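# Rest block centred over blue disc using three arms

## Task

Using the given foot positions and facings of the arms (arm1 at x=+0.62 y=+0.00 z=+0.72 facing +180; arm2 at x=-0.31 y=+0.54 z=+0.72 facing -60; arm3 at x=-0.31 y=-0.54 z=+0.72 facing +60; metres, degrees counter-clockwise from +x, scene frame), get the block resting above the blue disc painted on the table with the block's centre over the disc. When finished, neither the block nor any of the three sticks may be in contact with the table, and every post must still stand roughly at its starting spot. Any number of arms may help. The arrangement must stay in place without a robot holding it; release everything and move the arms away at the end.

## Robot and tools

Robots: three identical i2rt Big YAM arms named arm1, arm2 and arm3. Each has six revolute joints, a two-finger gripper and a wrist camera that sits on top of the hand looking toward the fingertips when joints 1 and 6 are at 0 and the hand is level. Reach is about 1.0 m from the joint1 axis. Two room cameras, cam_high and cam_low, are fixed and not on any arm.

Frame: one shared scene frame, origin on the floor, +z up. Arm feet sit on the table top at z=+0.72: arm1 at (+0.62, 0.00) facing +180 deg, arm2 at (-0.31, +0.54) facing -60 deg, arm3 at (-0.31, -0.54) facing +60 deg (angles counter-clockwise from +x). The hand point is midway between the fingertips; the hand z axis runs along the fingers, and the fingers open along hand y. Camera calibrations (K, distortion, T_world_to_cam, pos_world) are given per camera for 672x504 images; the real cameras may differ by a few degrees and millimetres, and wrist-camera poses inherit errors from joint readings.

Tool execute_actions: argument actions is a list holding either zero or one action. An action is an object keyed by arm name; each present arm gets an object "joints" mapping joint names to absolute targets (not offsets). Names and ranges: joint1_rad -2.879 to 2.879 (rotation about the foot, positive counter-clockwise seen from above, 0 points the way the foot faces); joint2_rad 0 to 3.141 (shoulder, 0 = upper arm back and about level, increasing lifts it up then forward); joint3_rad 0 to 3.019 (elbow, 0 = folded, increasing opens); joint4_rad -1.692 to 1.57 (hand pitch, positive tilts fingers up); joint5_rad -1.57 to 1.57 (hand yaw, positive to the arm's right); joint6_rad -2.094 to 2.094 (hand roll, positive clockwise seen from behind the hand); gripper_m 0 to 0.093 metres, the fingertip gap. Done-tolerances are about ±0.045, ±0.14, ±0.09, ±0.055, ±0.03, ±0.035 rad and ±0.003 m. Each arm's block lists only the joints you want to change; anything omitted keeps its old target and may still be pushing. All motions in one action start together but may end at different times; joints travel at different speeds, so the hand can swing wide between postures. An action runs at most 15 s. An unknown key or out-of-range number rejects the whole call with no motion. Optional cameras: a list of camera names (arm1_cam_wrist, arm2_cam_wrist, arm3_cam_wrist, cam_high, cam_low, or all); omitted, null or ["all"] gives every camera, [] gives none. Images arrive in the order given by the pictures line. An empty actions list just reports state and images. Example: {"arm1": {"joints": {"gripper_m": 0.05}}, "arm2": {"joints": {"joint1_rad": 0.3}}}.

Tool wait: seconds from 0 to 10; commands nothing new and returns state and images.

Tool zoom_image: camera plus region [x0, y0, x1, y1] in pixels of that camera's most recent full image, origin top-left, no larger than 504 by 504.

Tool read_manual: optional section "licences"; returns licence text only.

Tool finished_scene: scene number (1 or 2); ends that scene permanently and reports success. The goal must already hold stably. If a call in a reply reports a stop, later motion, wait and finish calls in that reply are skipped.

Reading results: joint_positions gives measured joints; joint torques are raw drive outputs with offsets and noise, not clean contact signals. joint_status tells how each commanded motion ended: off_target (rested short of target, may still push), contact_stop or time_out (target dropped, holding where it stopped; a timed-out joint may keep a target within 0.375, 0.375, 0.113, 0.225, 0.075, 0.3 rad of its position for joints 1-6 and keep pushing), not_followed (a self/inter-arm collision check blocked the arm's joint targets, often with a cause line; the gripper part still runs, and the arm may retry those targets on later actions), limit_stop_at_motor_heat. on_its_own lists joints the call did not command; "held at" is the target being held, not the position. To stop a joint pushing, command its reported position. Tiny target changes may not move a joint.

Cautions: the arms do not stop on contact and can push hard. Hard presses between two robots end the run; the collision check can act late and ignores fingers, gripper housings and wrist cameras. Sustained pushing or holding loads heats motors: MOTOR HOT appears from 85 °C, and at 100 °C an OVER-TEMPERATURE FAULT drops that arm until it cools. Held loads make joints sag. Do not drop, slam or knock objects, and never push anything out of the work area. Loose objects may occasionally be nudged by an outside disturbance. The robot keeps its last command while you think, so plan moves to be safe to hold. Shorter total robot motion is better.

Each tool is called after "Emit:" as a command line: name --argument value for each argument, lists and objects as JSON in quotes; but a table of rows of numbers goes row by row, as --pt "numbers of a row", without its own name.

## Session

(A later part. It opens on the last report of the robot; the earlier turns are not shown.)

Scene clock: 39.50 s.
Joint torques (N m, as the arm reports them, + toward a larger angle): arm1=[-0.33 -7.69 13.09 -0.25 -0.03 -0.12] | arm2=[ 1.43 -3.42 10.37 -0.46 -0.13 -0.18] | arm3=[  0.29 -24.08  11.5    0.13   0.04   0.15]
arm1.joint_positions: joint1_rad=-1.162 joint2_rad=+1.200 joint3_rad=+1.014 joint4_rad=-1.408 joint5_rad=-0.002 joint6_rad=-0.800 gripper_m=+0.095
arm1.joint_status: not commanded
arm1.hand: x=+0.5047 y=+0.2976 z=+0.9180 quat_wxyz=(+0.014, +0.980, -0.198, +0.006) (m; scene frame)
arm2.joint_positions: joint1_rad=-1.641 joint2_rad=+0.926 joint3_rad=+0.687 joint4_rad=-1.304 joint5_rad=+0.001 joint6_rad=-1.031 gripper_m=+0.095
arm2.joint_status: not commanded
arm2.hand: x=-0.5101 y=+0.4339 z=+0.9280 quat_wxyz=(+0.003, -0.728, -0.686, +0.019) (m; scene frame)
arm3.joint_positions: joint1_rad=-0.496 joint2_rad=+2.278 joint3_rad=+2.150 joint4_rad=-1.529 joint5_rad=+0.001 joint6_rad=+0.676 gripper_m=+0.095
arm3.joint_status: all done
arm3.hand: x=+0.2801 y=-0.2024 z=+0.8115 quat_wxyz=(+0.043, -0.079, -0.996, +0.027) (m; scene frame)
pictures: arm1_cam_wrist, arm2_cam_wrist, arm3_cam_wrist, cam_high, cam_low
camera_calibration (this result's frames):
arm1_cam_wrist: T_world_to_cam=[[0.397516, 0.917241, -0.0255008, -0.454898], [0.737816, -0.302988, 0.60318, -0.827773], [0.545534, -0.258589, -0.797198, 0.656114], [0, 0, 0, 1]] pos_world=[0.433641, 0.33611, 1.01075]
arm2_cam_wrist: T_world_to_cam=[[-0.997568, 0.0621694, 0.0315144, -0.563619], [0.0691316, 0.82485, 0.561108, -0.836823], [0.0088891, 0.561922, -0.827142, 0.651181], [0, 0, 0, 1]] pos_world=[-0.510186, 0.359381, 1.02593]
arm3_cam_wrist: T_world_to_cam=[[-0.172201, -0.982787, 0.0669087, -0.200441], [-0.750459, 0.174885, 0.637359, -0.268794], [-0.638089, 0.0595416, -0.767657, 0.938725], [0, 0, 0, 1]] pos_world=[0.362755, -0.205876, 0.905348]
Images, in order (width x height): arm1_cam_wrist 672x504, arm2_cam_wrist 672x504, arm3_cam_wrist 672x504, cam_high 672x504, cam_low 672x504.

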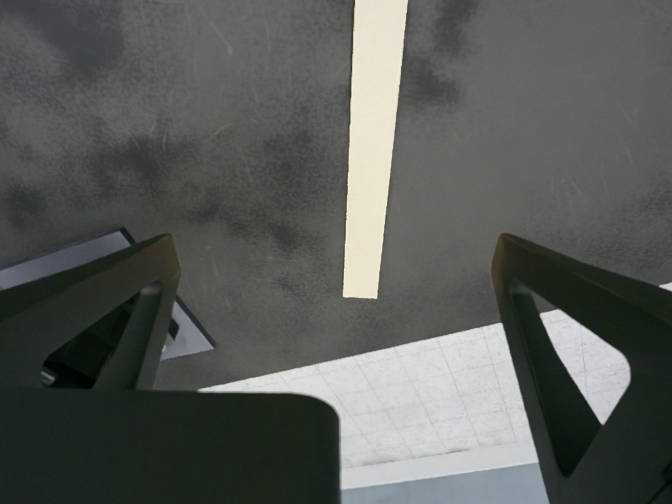

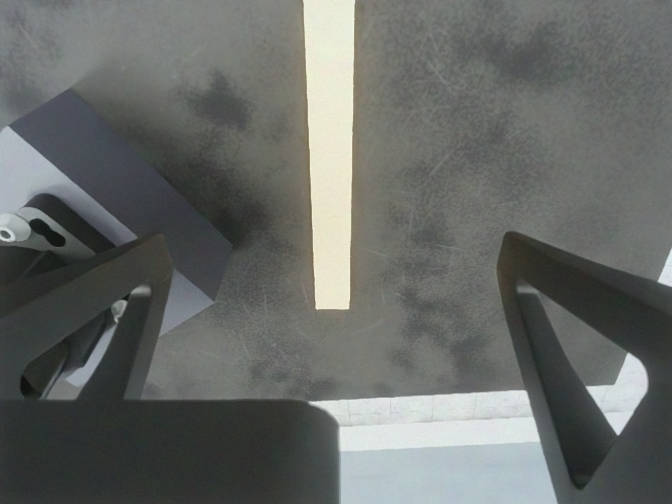

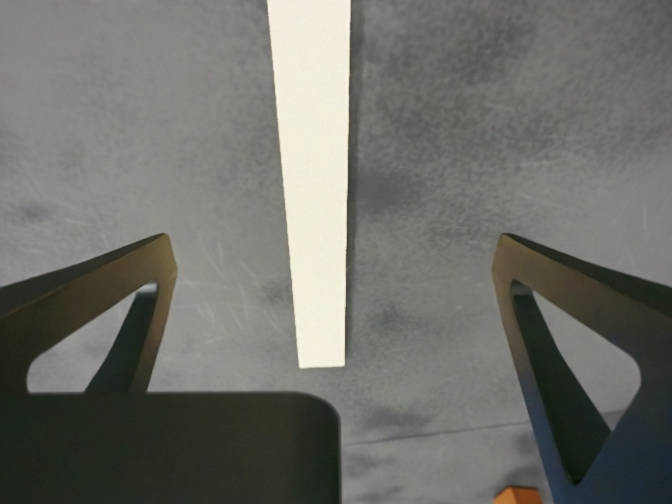

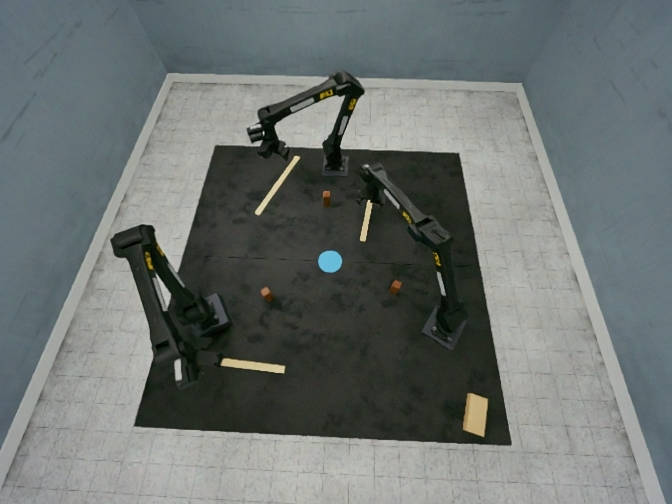

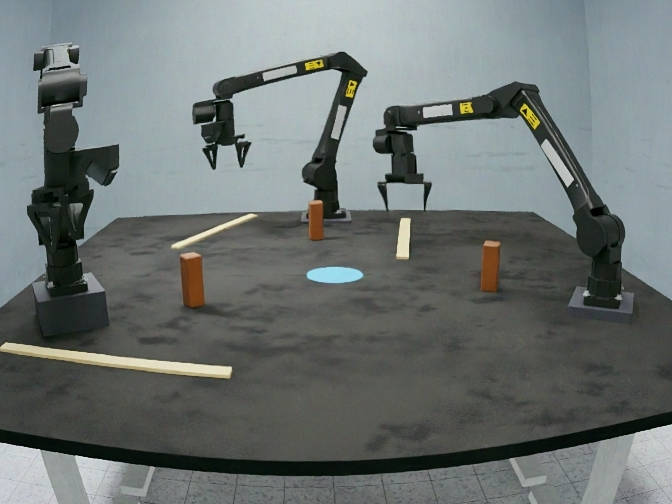

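Emit:
execute_actions --actions '[{"arm1": {"joints": {"joint1_rad": -1.210, "joint2_rad": 1.375, "joint3_rad": 0.774, "joint4_rad": -0.952, "joint6_rad": -0.822}}, "arm2": {"joints": {"joint1_rad": -1.659, "joint2_rad": 1.203, "joint3_rad": 0.416, "joint4_rad": -0.738, "joint6_rad": -1.057}}, "arm3": {"joints": {"joint1_rad": -0.499, "joint2_rad": 2.207, "joint3_rad": 2.036, "joint4_rad": -1.309, "joint6_rad": 0.694}}}]'

Scene clock: 45.73 s.
Joint torques (N m, as the arm reports them, + toward a larger angle): arm1=[-0.59 -8.84  9.12  0.9  -0.03 -0.12] | arm2=[ 1.14 -5.92  7.44  0.56 -0.13 -0.16] | arm3=[ -0.71 -22.73   7.6    0.76   0.04   0.14]
arm1.joint_positions: joint1_rad=-1.201 joint2_rad=+1.380 joint3_rad=+0.771 joint4_rad=-0.967 joint5_rad=-0.002 joint6_rad=-0.812 gripper_m=+0.095
arm1.joint_status: all done
arm1.hand: x=+0.5127 y=+0.3110 z=+0.7769 quat_wxyz=(+0.007, +0.977, -0.211, +0.001) (m; scene frame)
arm2.joint_positions: joint1_rad=-1.651 joint2_rad=+1.209 joint3_rad=+0.405 joint4_rad=-0.751 joint5_rad=+0.001 joint6_rad=-1.048 gripper_m=+0.095
arm2.joint_status: all done
arm2.hand: x=-0.5064 y=+0.4375 z=+0.7778 quat_wxyz=(+0.002, -0.725, -0.689, +0.013) (m; scene frame)
arm3.joint_positions: joint1_rad=-0.496 joint2_rad=+2.239 joint3_rad=+2.033 joint4_rad=-1.320 joint5_rad=+0.001 joint6_rad=+0.680 gripper_m=+0.095
arm3.joint_status: all done
arm3.hand: x=+0.2951 y=-0.1938 z=+0.7930 quat_wxyz=(-0.011, -0.081, -0.997, -0.010) (m; scene frame)
pictures: arm1_cam_wrist, arm2_cam_wrist, arm3_cam_wrist, cam_high, cam_low
camera_calibration (this result's frames):
arm1_cam_wrist: T_world_to_cam=[[0.421458, 0.906759, -0.0127124, -0.492926], [0.73311, -0.332428, 0.59333, -0.725276], [0.533781, -0.259383, -0.804859, 0.554961], [0, 0, 0, 1]] pos_world=[0.443227, 0.34981, 0.870727]
arm2_cam_wrist: T_world_to_cam=[[-0.998268, 0.0547318, 0.0215909, -0.544835], [0.0573231, 0.822041, 0.566536, -0.764689], [0.0132589, 0.566792, -0.823754, 0.522363], [0, 0, 0, 1]] pos_world=[-0.506983, 0.362354, 0.875286]
arm3_cam_wrist: T_world_to_cam=[[-0.179161, -0.98367, -0.0171777, -0.119598], [-0.818285, 0.1393, 0.557679, -0.170998], [-0.546179, 0.113971, -0.829879, 0.96632], [0, 0, 0, 1]] pos_world=[0.366431, -0.203957, 0.895236]
Images, in order (width x height): arm1_cam_wrist 672x504, arm2_cam_wrist 672x504, arm3_cam_wrist 672x504, cam_high 672x504, cam_low 672x504.

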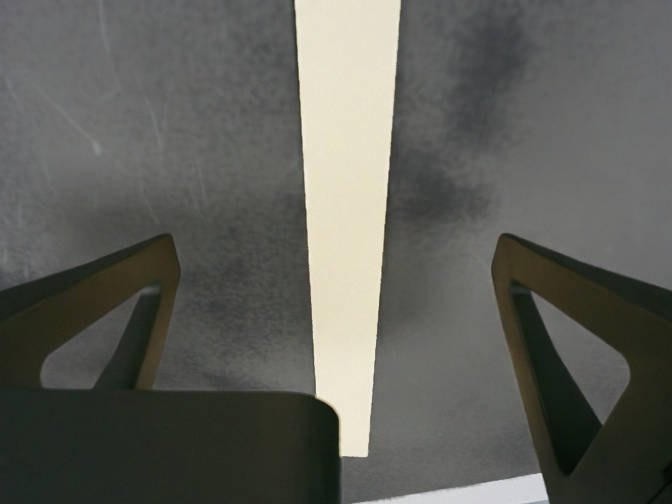

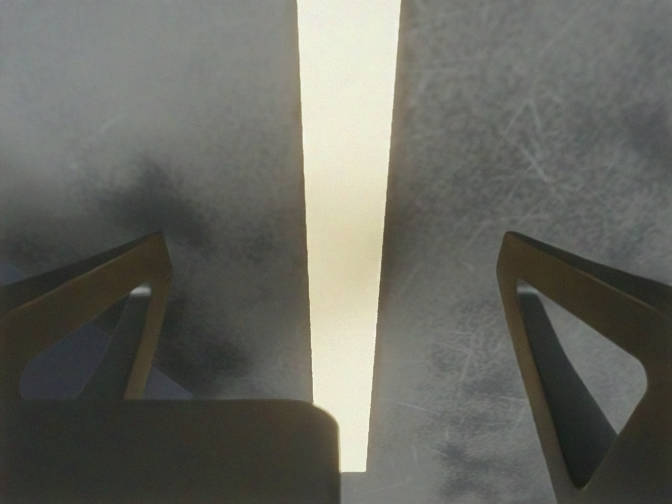

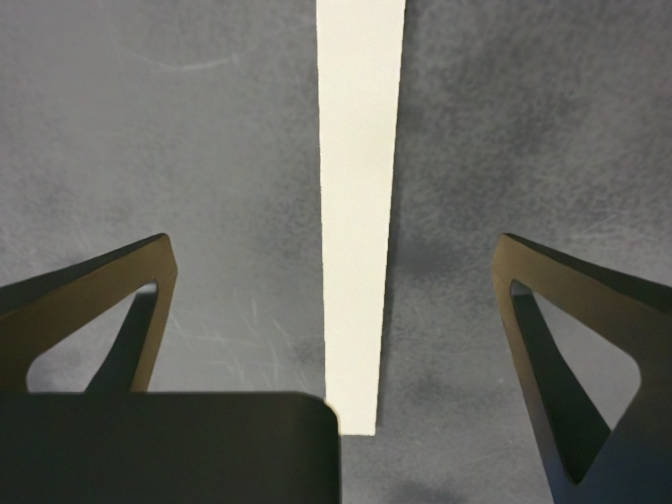

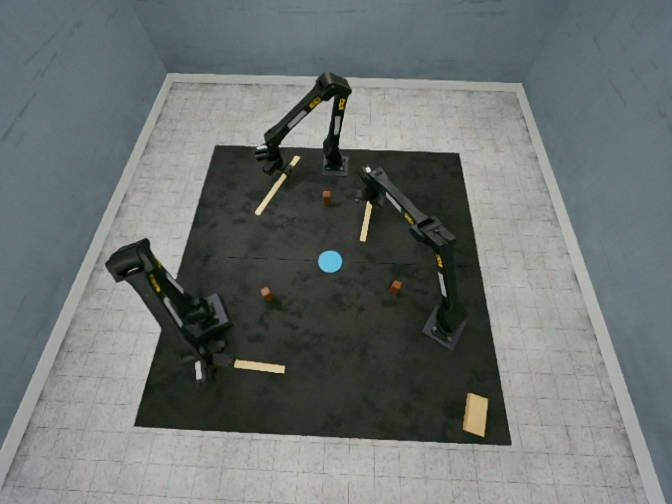

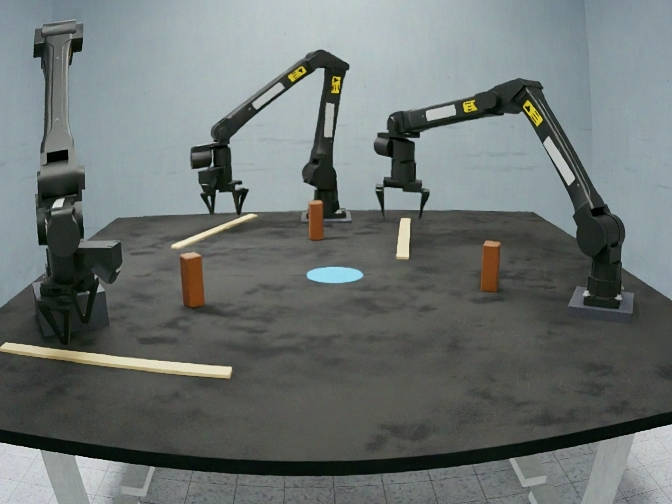

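Emit:
execute_actions --actions '[{"arm1": {"joints": {"joint1_rad": -1.221, "joint2_rad": 1.453, "joint3_rad": 0.716, "joint4_rad": -0.800, "joint6_rad": -0.829}}, "arm2": {"joints": {"joint1_rad": -1.677, "joint2_rad": 1.387, "joint3_rad": 0.375, "joint4_rad": -0.513, "joint6_rad": -1.075}}, "arm3": {"joints": {"joint1_rad": -0.512, "joint2_rad": 2.239, "joint3_rad": 1.975, "joint4_rad": -1.222}}}]'

Scene clock: 51.10 s.
Joint torques (N m, as the arm reports them, + toward a larger angle): arm1=[-0.95 -8.31  7.39  0.96 -0.03 -0.12] | arm2=[ 1.43 -6.78  5.08  0.66 -0.13 -0.16] | arm3=[ -0.97 -20.24   7.61   0.91   0.03   0.13]
arm1.joint_positions: joint1_rad=-1.207 joint2_rad=+1.447 joint3_rad=+0.723 joint4_rad=-0.815 joint5_rad=-0.002 joint6_rad=-0.819 gripper_m=+0.095
arm1.joint_status: all done
arm1.hand: x=+0.5120 y=+0.3188 z=+0.7418 quat_wxyz=(-0.009, +0.978, -0.211, -0.008) (m; scene frame)
arm2.joint_positions: joint1_rad=-1.670 joint2_rad=+1.387 joint3_rad=+0.376 joint4_rad=-0.526 joint5_rad=+0.001 joint6_rad=-1.066 gripper_m=+0.095
arm2.joint_status: all done
arm2.hand: x=-0.5180 y=+0.4362 z=+0.7360 quat_wxyz=(+0.004, -0.726, -0.688, +0.021) (m; scene frame)
arm3.joint_positions: joint1_rad=-0.506 joint2_rad=+2.239 joint3_rad=+1.971 joint4_rad=-1.233 joint5_rad=+0.001 joint6_rad=+0.680 gripper_m=+0.095
arm3.joint_status: all done
arm3.hand: x=+0.2987 y=-0.1999 z=+0.7702 quat_wxyz=(-0.021, -0.087, -0.996, -0.017) (m; scene frame)
pictures: arm1_cam_wrist, arm2_cam_wrist, arm3_cam_wrist, cam_high, cam_low
camera_calibration (this result's frames):
arm1_cam_wrist: T_world_to_cam=[[0.420525, 0.907172, 0.0140594, -0.519692], [0.740414, -0.352097, 0.572551, -0.683477], [0.524353, -0.230362, -0.819748, 0.53574], [0, 0, 0, 1]] pos_world=[0.443683, 0.354215, 0.837805]
arm2_cam_wrist: T_world_to_cam=[[-0.997699, 0.0565785, 0.0373587, -0.567605], [0.0677953, 0.826218, 0.559256, -0.730348], [0.000775413, 0.560502, -0.828153, 0.488266], [0, 0, 0, 1]] pos_world=[-0.517164, 0.361867, 0.834015]
arm3_cam_wrist: T_world_to_cam=[[-0.189247, -0.981376, -0.0329507, -0.109674], [-0.828656, 0.141614, 0.541549, -0.138525], [-0.526797, 0.129791, -0.840023, 0.95525], [0, 0, 0, 1]] pos_world=[0.367677, -0.211998, 0.873836]
Images, in order (width x height): arm1_cam_wrist 672x504, arm2_cam_wrist 672x504, arm3_cam_wrist 672x504, cam_high 672x504, cam_low 672x504.

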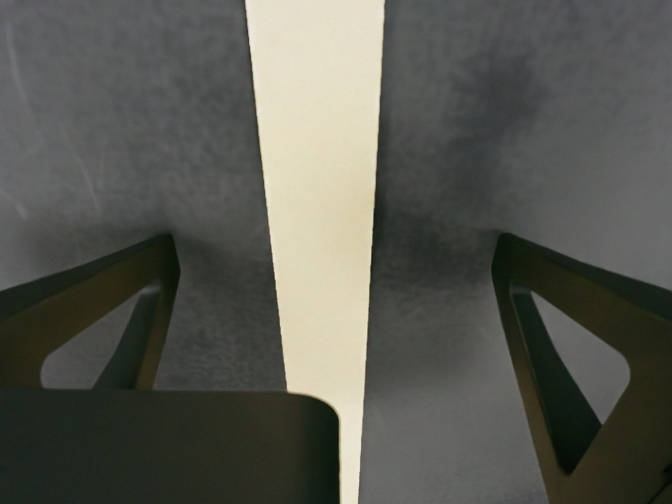

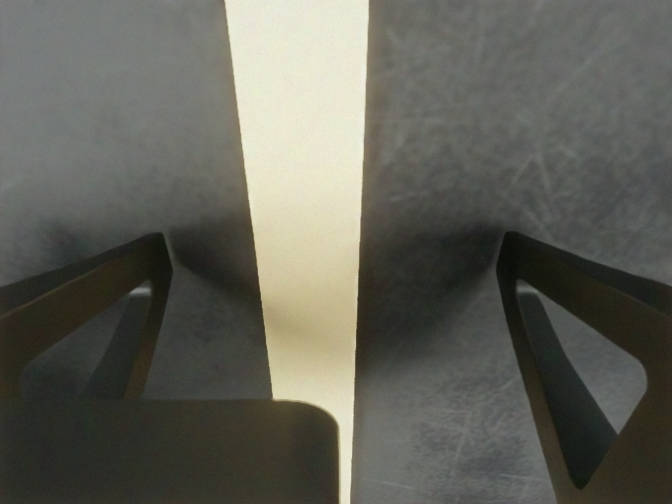

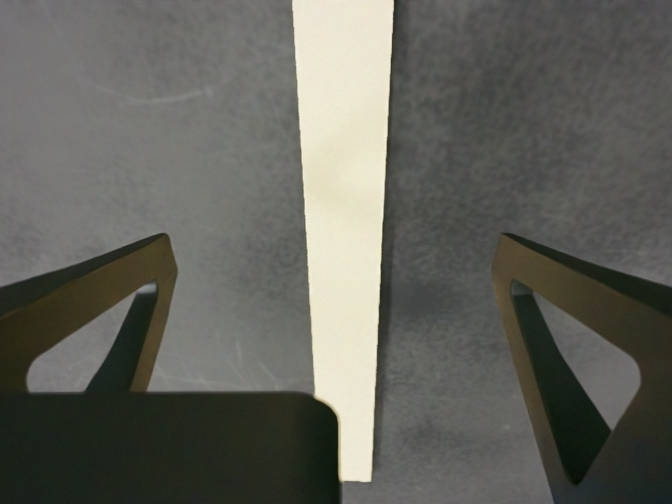

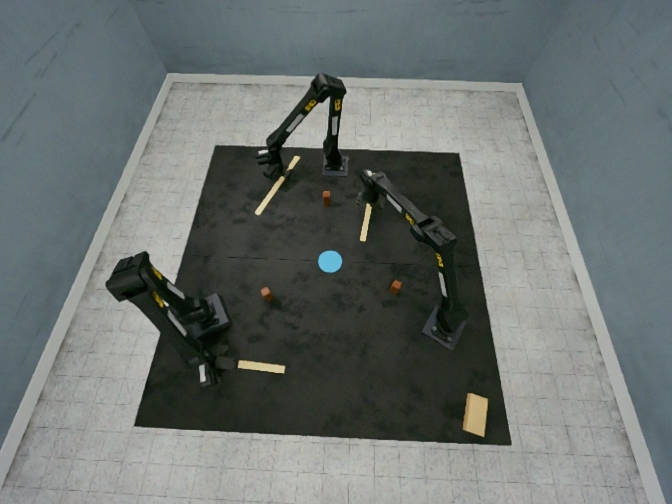

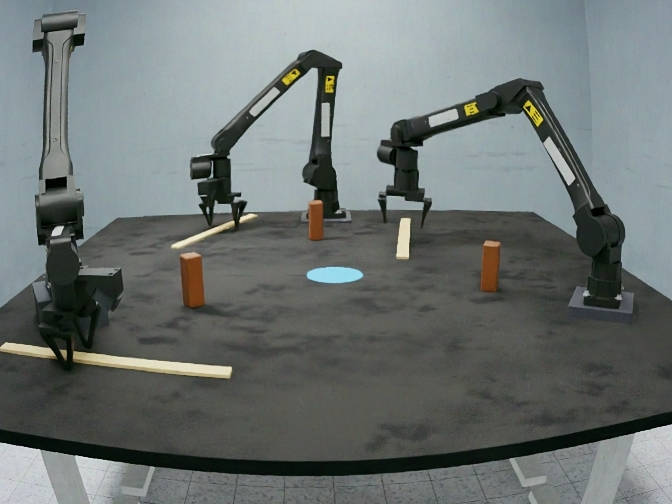

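Emit:
execute_actions --actions '[{"arm1": {"joints": {"joint1_rad": -1.228, "joint2_rad": 1.484, "joint3_rad": 0.697, "joint4_rad": -0.771}}, "arm2": {"joints": {"joint2_rad": 1.44, "joint3_rad": 0.354, "joint4_rad": -0.462}}, "arm3": {"joints": {"joint2_rad": 2.255}}}]'

Scene clock: 54.17 s.
Joint torques (N m, as the arm reports them, + toward a larger angle): arm1=[-1.05 -6.81  6.45  1.03 -0.07 -0.11] | arm2=[ 1.   -3.08  3.97  1.79 -0.01 -0.07] | arm3=[ -0.99 -19.17   7.73   0.84   0.02   0.16]
arm1.joint_positions: joint1_rad=-1.213 joint2_rad=+1.453 joint3_rad=+0.712 joint4_rad=-0.786 joint5_rad=+0.000 joint6_rad=-0.821 gripper_m=+0.095
arm1.joint_status: all done
arm1.hand: x=+0.5139 y=+0.3203 z=+0.7370 quat_wxyz=(-0.014, +0.977, -0.213, -0.010) (m; scene frame)
arm2.joint_positions: joint1_rad=-1.671 joint2_rad=+1.397 joint3_rad=+0.367 joint4_rad=-0.503 joint5_rad=-0.003 joint6_rad=-1.073 gripper_m=+0.095
arm2.joint_status: all done
arm2.hand: x=-0.5166 y=+0.4365 z=+0.7321 quat_wxyz=(+0.003, -0.723, -0.690, +0.024) (m; scene frame)
arm3.joint_positions: joint1_rad=-0.506 joint2_rad=+2.239 joint3_rad=+1.971 joint4_rad=-1.233 joint5_rad=+0.001 joint6_rad=+0.680 gripper_m=+0.095
arm3.joint_status: all done
arm3.hand: x=+0.2987 y=-0.1999 z=+0.7702 quat_wxyz=(-0.021, -0.087, -0.996, -0.017) (m; scene frame)
pictures: arm1_cam_wrist, arm2_cam_wrist, arm3_cam_wrist, cam_high, cam_low
camera_calibration (this result's frames):
arm1_cam_wrist: T_world_to_cam=[[0.425125, 0.904838, 0.0231833, -0.530106], [0.74003, -0.362212, 0.566708, -0.673828], [0.521176, -0.223765, -0.823593, 0.533521], [0, 0, 0, 1]] pos_world=[0.445956, 0.354975, 0.833557]
arm2_cam_wrist: T_world_to_cam=[[-0.997964, 0.0501549, 0.0393884, -0.564814], [0.0635892, 0.829426, 0.554985, -0.728954], [-0.00483458, 0.55636, -0.830927, 0.485865], [0, 0, 0, 1]] pos_world=[-0.514961, 0.362625, 0.830524]
arm3_cam_wrist: T_world_to_cam=[[-0.189247, -0.981376, -0.0329507, -0.109674], [-0.828656, 0.141614, 0.541549, -0.138525], [-0.526797, 0.129791, -0.840023, 0.95525], [0, 0, 0, 1]] pos_world=[0.367677, -0.211998, 0.873836]
Images, in order (width x height): arm1_cam_wrist 672x504, arm2_cam_wrist 672x504, arm3_cam_wrist 672x504, cam_high 672x504, cam_low 672x504.

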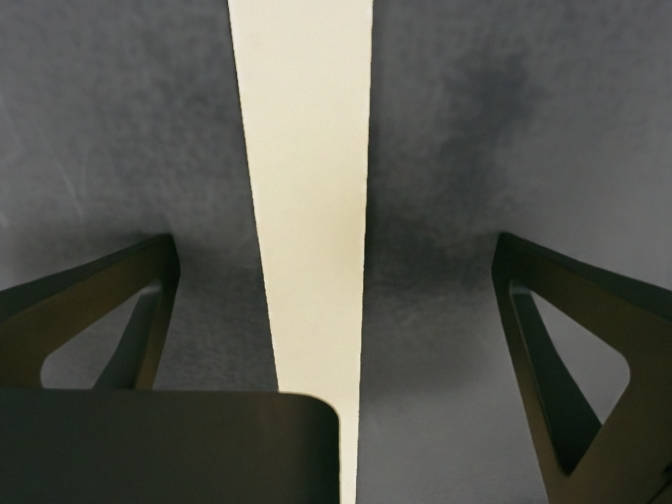

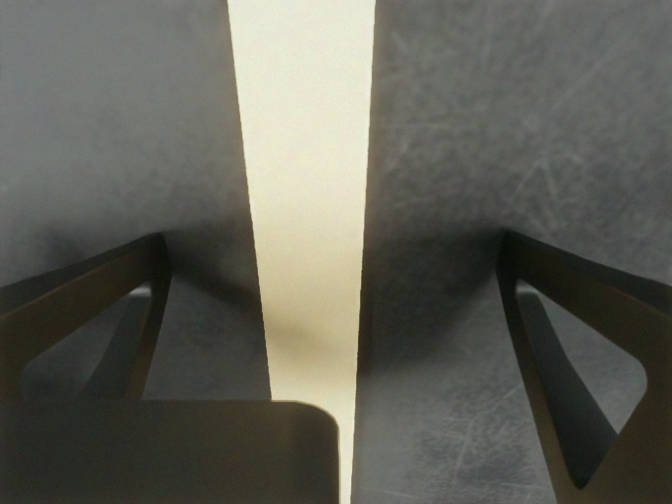

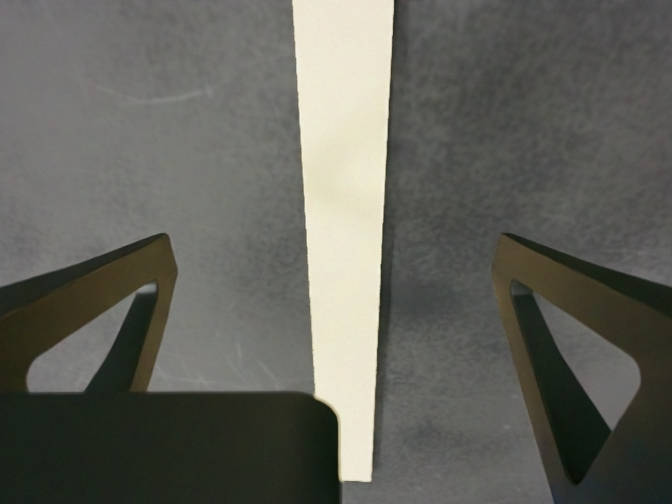

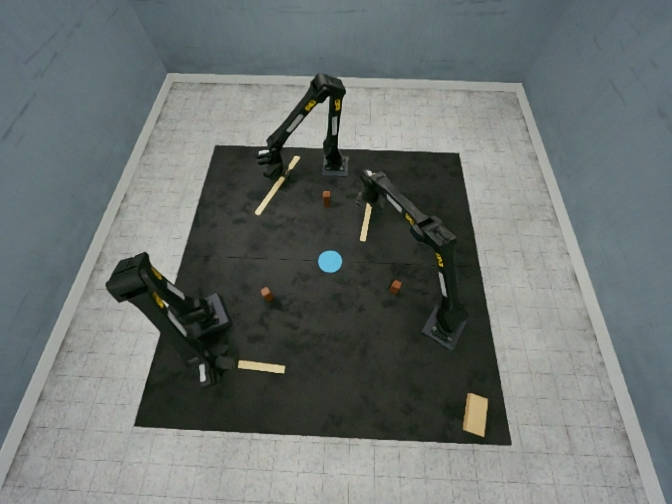

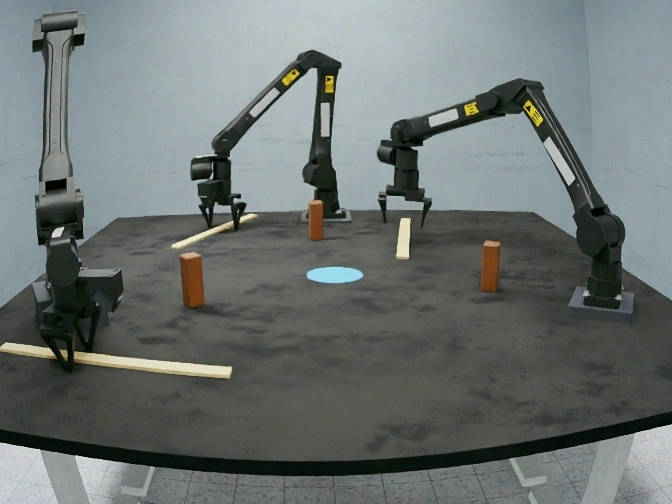

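Emit:
zoom_image --camera "cam_low" --region '[0, 290, 150, 390]'

Emit:
zoom_image --camera "cam_low" --region '[160, 180, 280, 260]'

Region (0, 290, 150, 390) of cam_low's 672x504 image, scaled by 3.360, with more detail than that image has.

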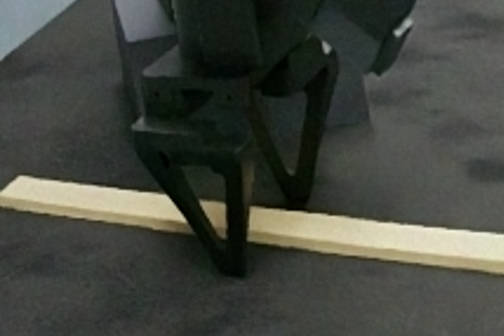

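Region (160, 180, 280, 260) of cam_low's 672x504 image, scaled by 4.200, with more detail than that image has.

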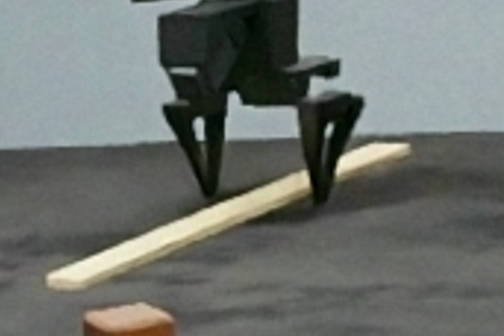

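Emit:
execute_actions --actions '[{"arm1": {"joints": {"gripper_m": 0.015}}, "arm2": {"joints": {"joint2_rad": 1.425, "joint4_rad": -0.495, "gripper_m": 0.015}}, "arm3": {"joints": {"joint2_rad": 2.27}}}]'

Scene clock: 56.03 s.
Joint torques (N m, as the arm reports them, + toward a larger angle): arm1=[-0.95 -6.88  6.45  0.84 -0.09 -0.09] | arm2=[ 1.07 -4.34  3.89  0.43  0.13 -0.07] | arm3=[ -0.83 -18.72   7.68   0.94   0.04   0.13]
arm1.joint_positions: joint1_rad=-1.214 joint2_rad=+1.454 joint3_rad=+0.712 joint4_rad=-0.782 joint5_rad=+0.000 joint6_rad=-0.821 gripper_m=+0.028
arm1.joint_status: gripper_m off_target (ended at +0.028, target +0.015)
arm1.hand: x=+0.5139 y=+0.3213 z=+0.7368 quat_wxyz=(-0.016, +0.977, -0.213, -0.011) (m; scene frame)
arm2.joint_positions: joint1_rad=-1.671 joint2_rad=+1.398 joint3_rad=+0.367 joint4_rad=-0.506 joint5_rad=-0.007 joint6_rad=-1.074 gripper_m=+0.027
arm2.joint_status: gripper_m off_target (ended at +0.027, target +0.015); the others done
arm2.hand: x=-0.5154 y=+0.4363 z=+0.7318 quat_wxyz=(+0.001, -0.723, -0.690, +0.023) (m; scene frame)
arm3.joint_positions: joint1_rad=-0.506 joint2_rad=+2.246 joint3_rad=+1.971 joint4_rad=-1.233 joint5_rad=+0.001 joint6_rad=+0.680 gripper_m=+0.095
arm3.joint_status: all done
arm3.hand: x=+0.2980 y=-0.2002 z=+0.7653 quat_wxyz=(-0.018, -0.087, -0.996, -0.015) (m; scene frame)
pictures: arm1_cam_wrist, arm2_cam_wrist, arm3_cam_wrist, cam_high, cam_low
camera_calibration (this result's frames):
arm1_cam_wrist: T_world_to_cam=[[0.425164, 0.904744, 0.0259577, -0.533038], [0.74041, -0.364148, 0.564968, -0.671653], [0.520604, -0.220985, -0.824705, 0.533789], [0, 0, 0, 1]] pos_world=[0.446034, 0.355641, 0.833517]
arm2_cam_wrist: T_world_to_cam=[[-0.998192, 0.0496377, 0.0338941, -0.559514], [0.0601024, 0.830342, 0.554003, -0.730215], [-0.00064434, 0.555038, -0.831824, 0.489139], [0, 0, 0, 1]] pos_world=[-0.5143, 0.362611, 0.830383]
arm3_cam_wrist: T_world_to_cam=[[-0.189403, -0.981492, -0.0282981, -0.113835], [-0.825215, 0.143495, 0.546287, -0.140672], [-0.532116, 0.12682, -0.83712, 0.94962], [0, 0, 0, 1]] pos_world=[0.367663, -0.211973, 0.868572]
Images, in order (width x height): arm1_cam_wrist 672x504, arm2_cam_wrist 672x504, arm3_cam_wrist 672x504, cam_high 672x504, cam_low 672x504.

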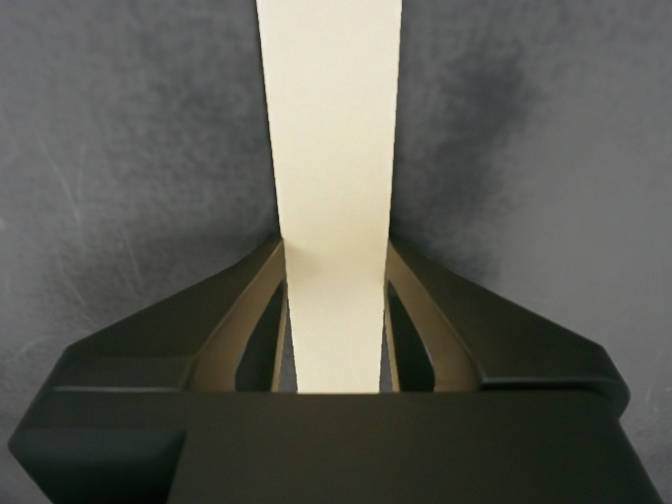

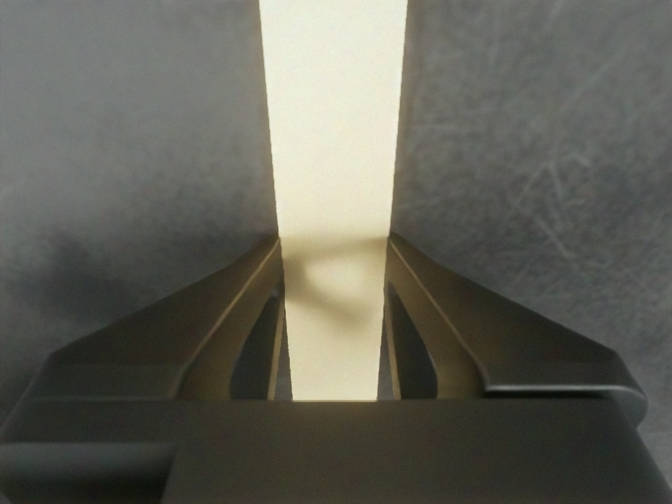

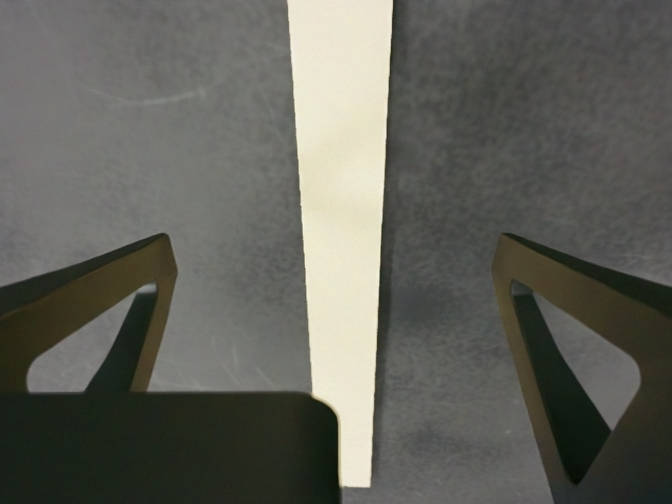

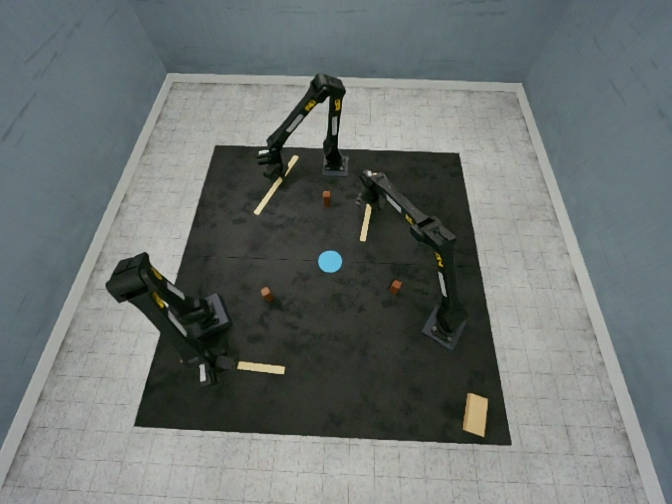

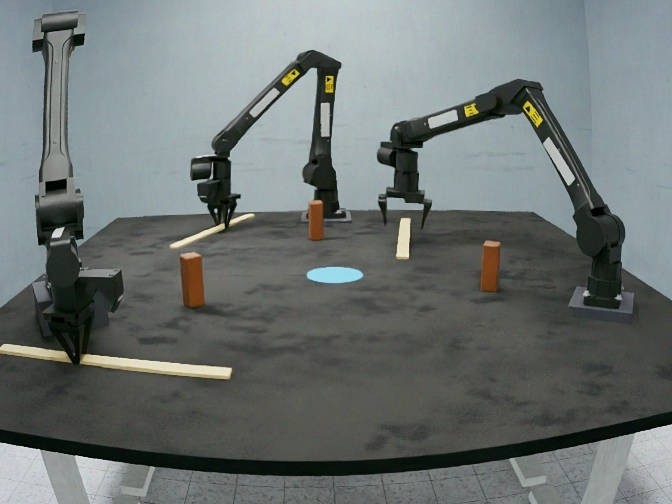

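Emit:
execute_actions --actions '[{"arm1": {"joints": {"joint2_rad": 1.20, "joint3_rad": 1.06, "joint4_rad": -1.40}}, "arm2": {"joints": {"joint2_rad": 0.935, "joint3_rad": 0.72, "joint4_rad": -1.31}}, "arm3": {"joints": {"joint2_rad": 2.315}}}]'

Scene clock: 62.27 s.
Joint torques (N m, as the arm reports them, + toward a larger angle): arm1=[-1.02 -6.96 12.23 -0.13 -0.08 -0.11] | arm2=[ 1.54 -3.4  10.27 -0.49 -0.1  -0.06] | arm3=[ -0.87 -19.91   7.44   0.73   0.01   0.12]
arm1.joint_positions: joint1_rad=-1.214 joint2_rad=+1.191 joint3_rad=+1.047 joint4_rad=-1.386 joint5_rad=+0.000 joint6_rad=-0.821 gripper_m=+0.028
arm1.joint_status: all done
arm1.hand: x=+0.5158 y=+0.3174 z=+0.9329 quat_wxyz=(-0.013, +0.977, -0.213, -0.010) (m; scene frame)
arm2.joint_positions: joint1_rad=-1.671 joint2_rad=+0.928 joint3_rad=+0.709 joint4_rad=-1.299 joint5_rad=-0.001 joint6_rad=-1.074 gripper_m=+0.027
arm2.joint_status: all done
arm2.hand: x=-0.5208 y=+0.4360 z=+0.9362 quat_wxyz=(+0.007, -0.723, -0.690, +0.031) (m; scene frame)
arm3.joint_positions: joint1_rad=-0.506 joint2_rad=+2.301 joint3_rad=+1.971 joint4_rad=-1.231 joint5_rad=+0.002 joint6_rad=+0.681 gripper_m=+0.095
arm3.joint_status: all done
arm3.hand: x=+0.2924 y=-0.2032 z=+0.7284 quat_wxyz=(+0.003, -0.087, -0.996, +0.000) (m; scene frame)
pictures: arm1_cam_wrist, arm2_cam_wrist, arm3_cam_wrist, cam_high, cam_low
camera_calibration (this result's frames):
arm1_cam_wrist: T_world_to_cam=[[0.425103, 0.904889, 0.0215328, -0.531322], [0.739328, -0.360852, 0.56849, -0.788995], [0.52219, -0.225747, -0.822409, 0.692235], [0, 0, 0, 1]] pos_world=[0.447714, 0.352347, 1.02928]
arm2_cam_wrist: T_world_to_cam=[[-0.997277, 0.0501988, 0.0540167, -0.590429], [0.0716688, 0.832247, 0.549753, -0.833625], [-0.0173583, 0.552128, -0.833579, 0.653495], [0, 0, 0, 1]] pos_world=[-0.517733, 0.362608, 1.03492]
arm3_cam_wrist: T_world_to_cam=[[-0.190013, -0.981761, 0.00634898, -0.144007], [-0.799299, 0.158447, 0.579669, -0.153511], [-0.570102, 0.10507, -0.814828, 0.906559], [0, 0, 0, 1]] pos_world=[0.366767, -0.212309, 0.828589]
Images, in order (width x height): arm1_cam_wrist 672x504, arm2_cam_wrist 672x504, arm3_cam_wrist 672x504, cam_high 672x504, cam_low 672x504.

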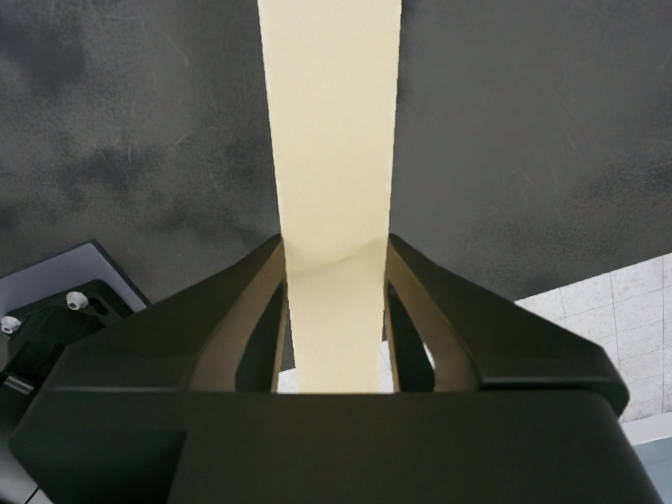

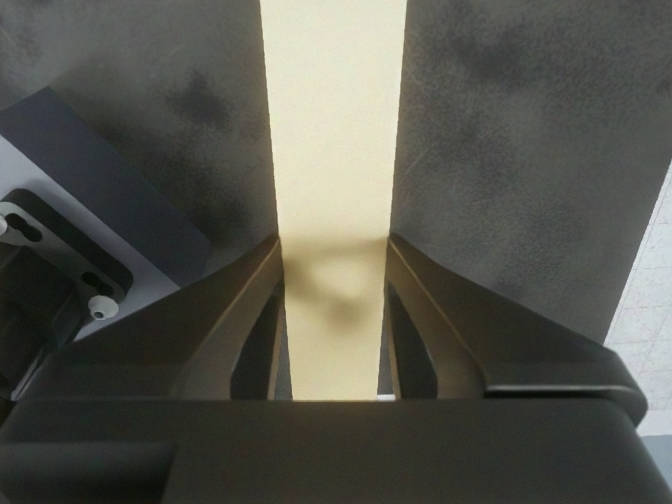

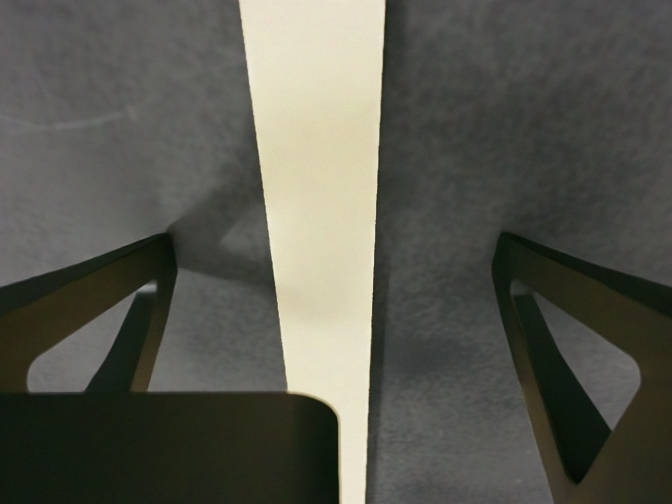

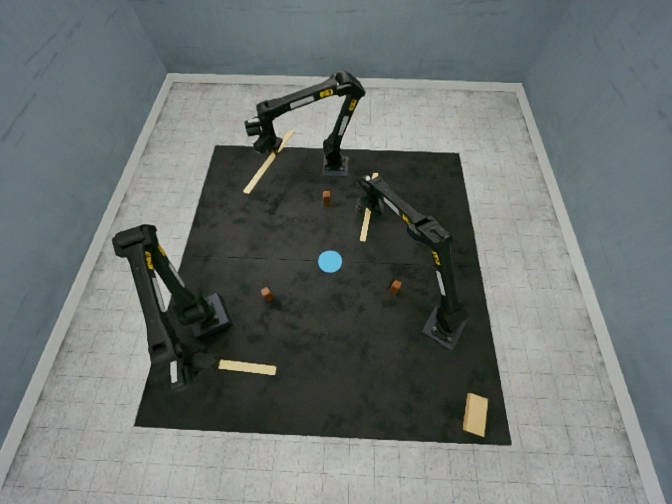

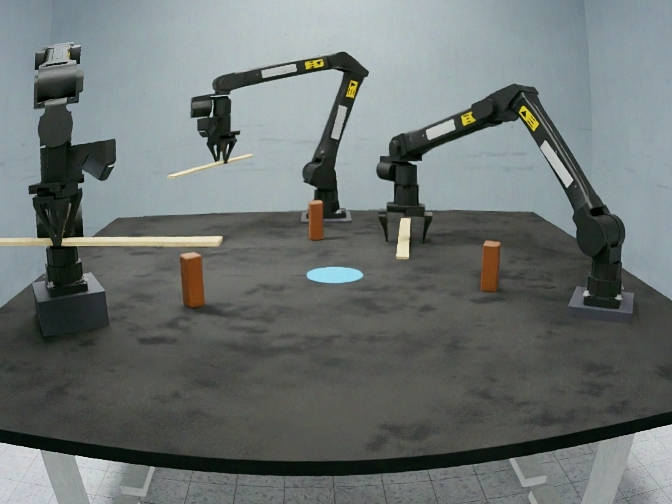

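Emit:
execute_actions --actions '[]'

Scene clock: 66.33 s.
Joint torques (N m, as the arm reports them, + toward a larger angle): arm1=[-0.96 -6.98 12.17 -0.13 -0.09 -0.1 ] | arm2=[ 1.04 -3.24 10.25 -0.52 -0.05 -0.08] | arm3=[ -0.7  -19.46   7.47   0.68   0.02   0.14]
arm1.joint_positions: joint1_rad=-1.214 joint2_rad=+1.191 joint3_rad=+1.047 joint4_rad=-1.386 joint5_rad=+0.000 joint6_rad=-0.821 gripper_m=+0.028
arm1.joint_status: all done
arm1.hand: x=+0.5158 y=+0.3174 z=+0.9329 quat_wxyz=(-0.013, +0.977, -0.213, -0.010) (m; scene frame)
arm2.joint_positions: joint1_rad=-1.671 joint2_rad=+0.928 joint3_rad=+0.709 joint4_rad=-1.299 joint5_rad=-0.001 joint6_rad=-1.074 gripper_m=+0.027
arm2.joint_status: all done
arm2.hand: x=-0.5208 y=+0.4360 z=+0.9362 quat_wxyz=(+0.007, -0.723, -0.690, +0.031) (m; scene frame)
arm3.joint_positions: joint1_rad=-0.506 joint2_rad=+2.301 joint3_rad=+1.971 joint4_rad=-1.231 joint5_rad=+0.002 joint6_rad=+0.681 gripper_m=+0.095
arm3.joint_status: all done
arm3.hand: x=+0.2924 y=-0.2032 z=+0.7284 quat_wxyz=(+0.003, -0.087, -0.996, +0.000) (m; scene frame)
pictures: arm1_cam_wrist, arm2_cam_wrist, arm3_cam_wrist, cam_high, cam_low
camera_calibration (this result's frames):
arm1_cam_wrist: T_world_to_cam=[[0.425103, 0.904889, 0.0215328, -0.531322], [0.739328, -0.360852, 0.56849, -0.788995], [0.52219, -0.225747, -0.822409, 0.692235], [0, 0, 0, 1]] pos_world=[0.447714, 0.352347, 1.02928]
arm2_cam_wrist: T_world_to_cam=[[-0.997277, 0.0501988, 0.0540167, -0.590429], [0.0716688, 0.832247, 0.549753, -0.833625], [-0.0173583, 0.552128, -0.833579, 0.653495], [0, 0, 0, 1]] pos_world=[-0.517733, 0.362608, 1.03492]
arm3_cam_wrist: T_world_to_cam=[[-0.190013, -0.981761, 0.00634898, -0.144007], [-0.799299, 0.158447, 0.579669, -0.153511], [-0.570102, 0.10507, -0.814828, 0.906559], [0, 0, 0, 1]] pos_world=[0.366767, -0.212309, 0.828589]
Images, in order (width x height): arm1_cam_wrist 672x504, arm2_cam_wrist 672x504, arm3_cam_wrist 672x504, cam_high 672x504, cam_low 672x504.

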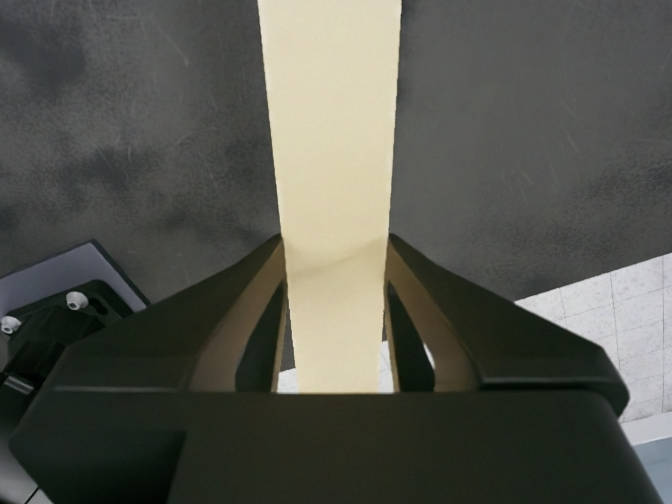

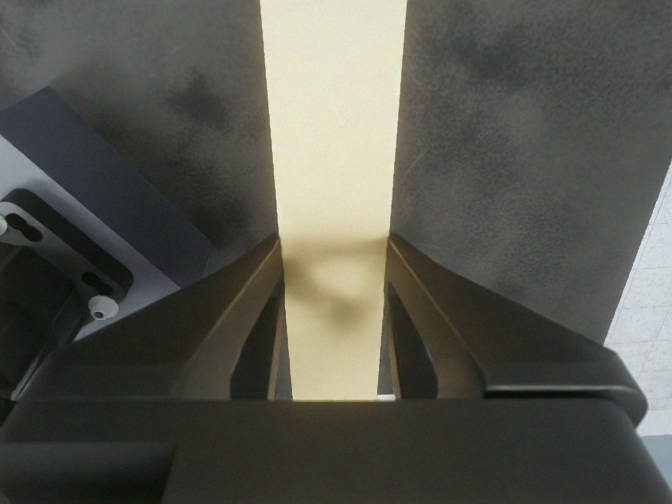

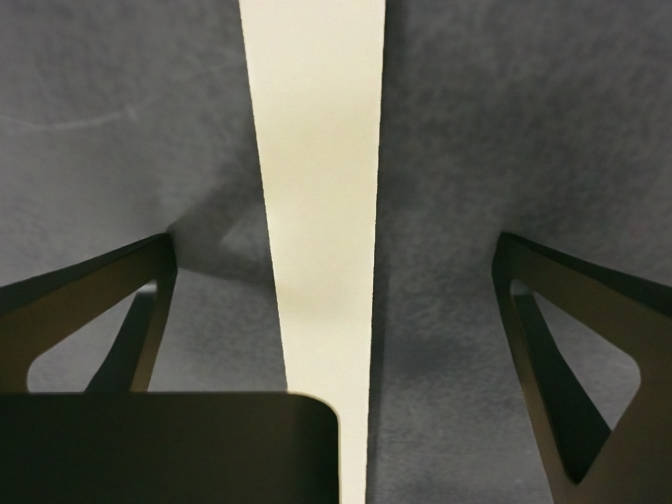

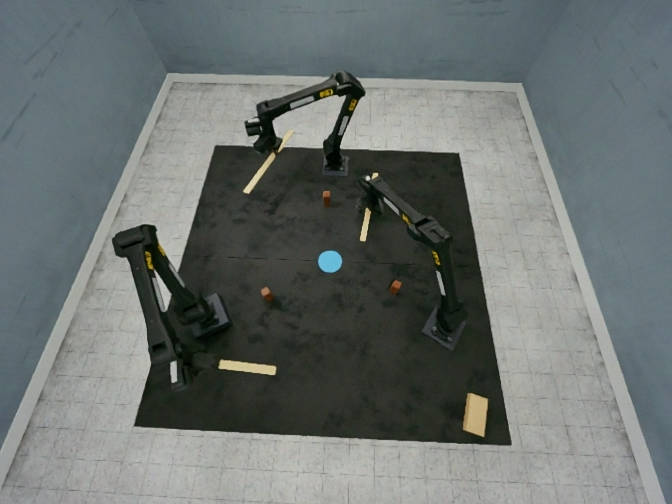

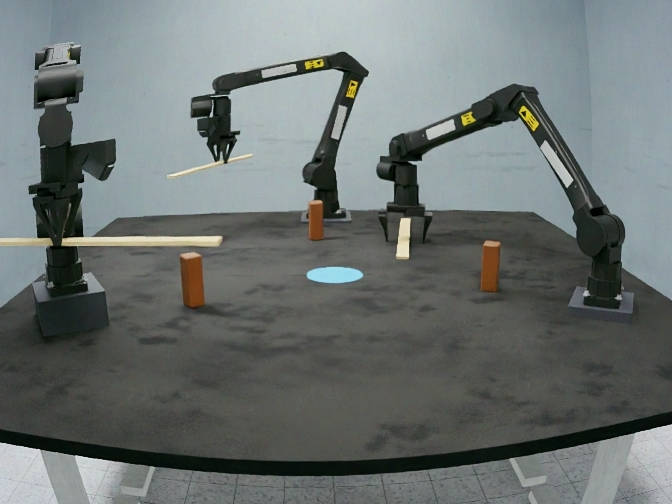

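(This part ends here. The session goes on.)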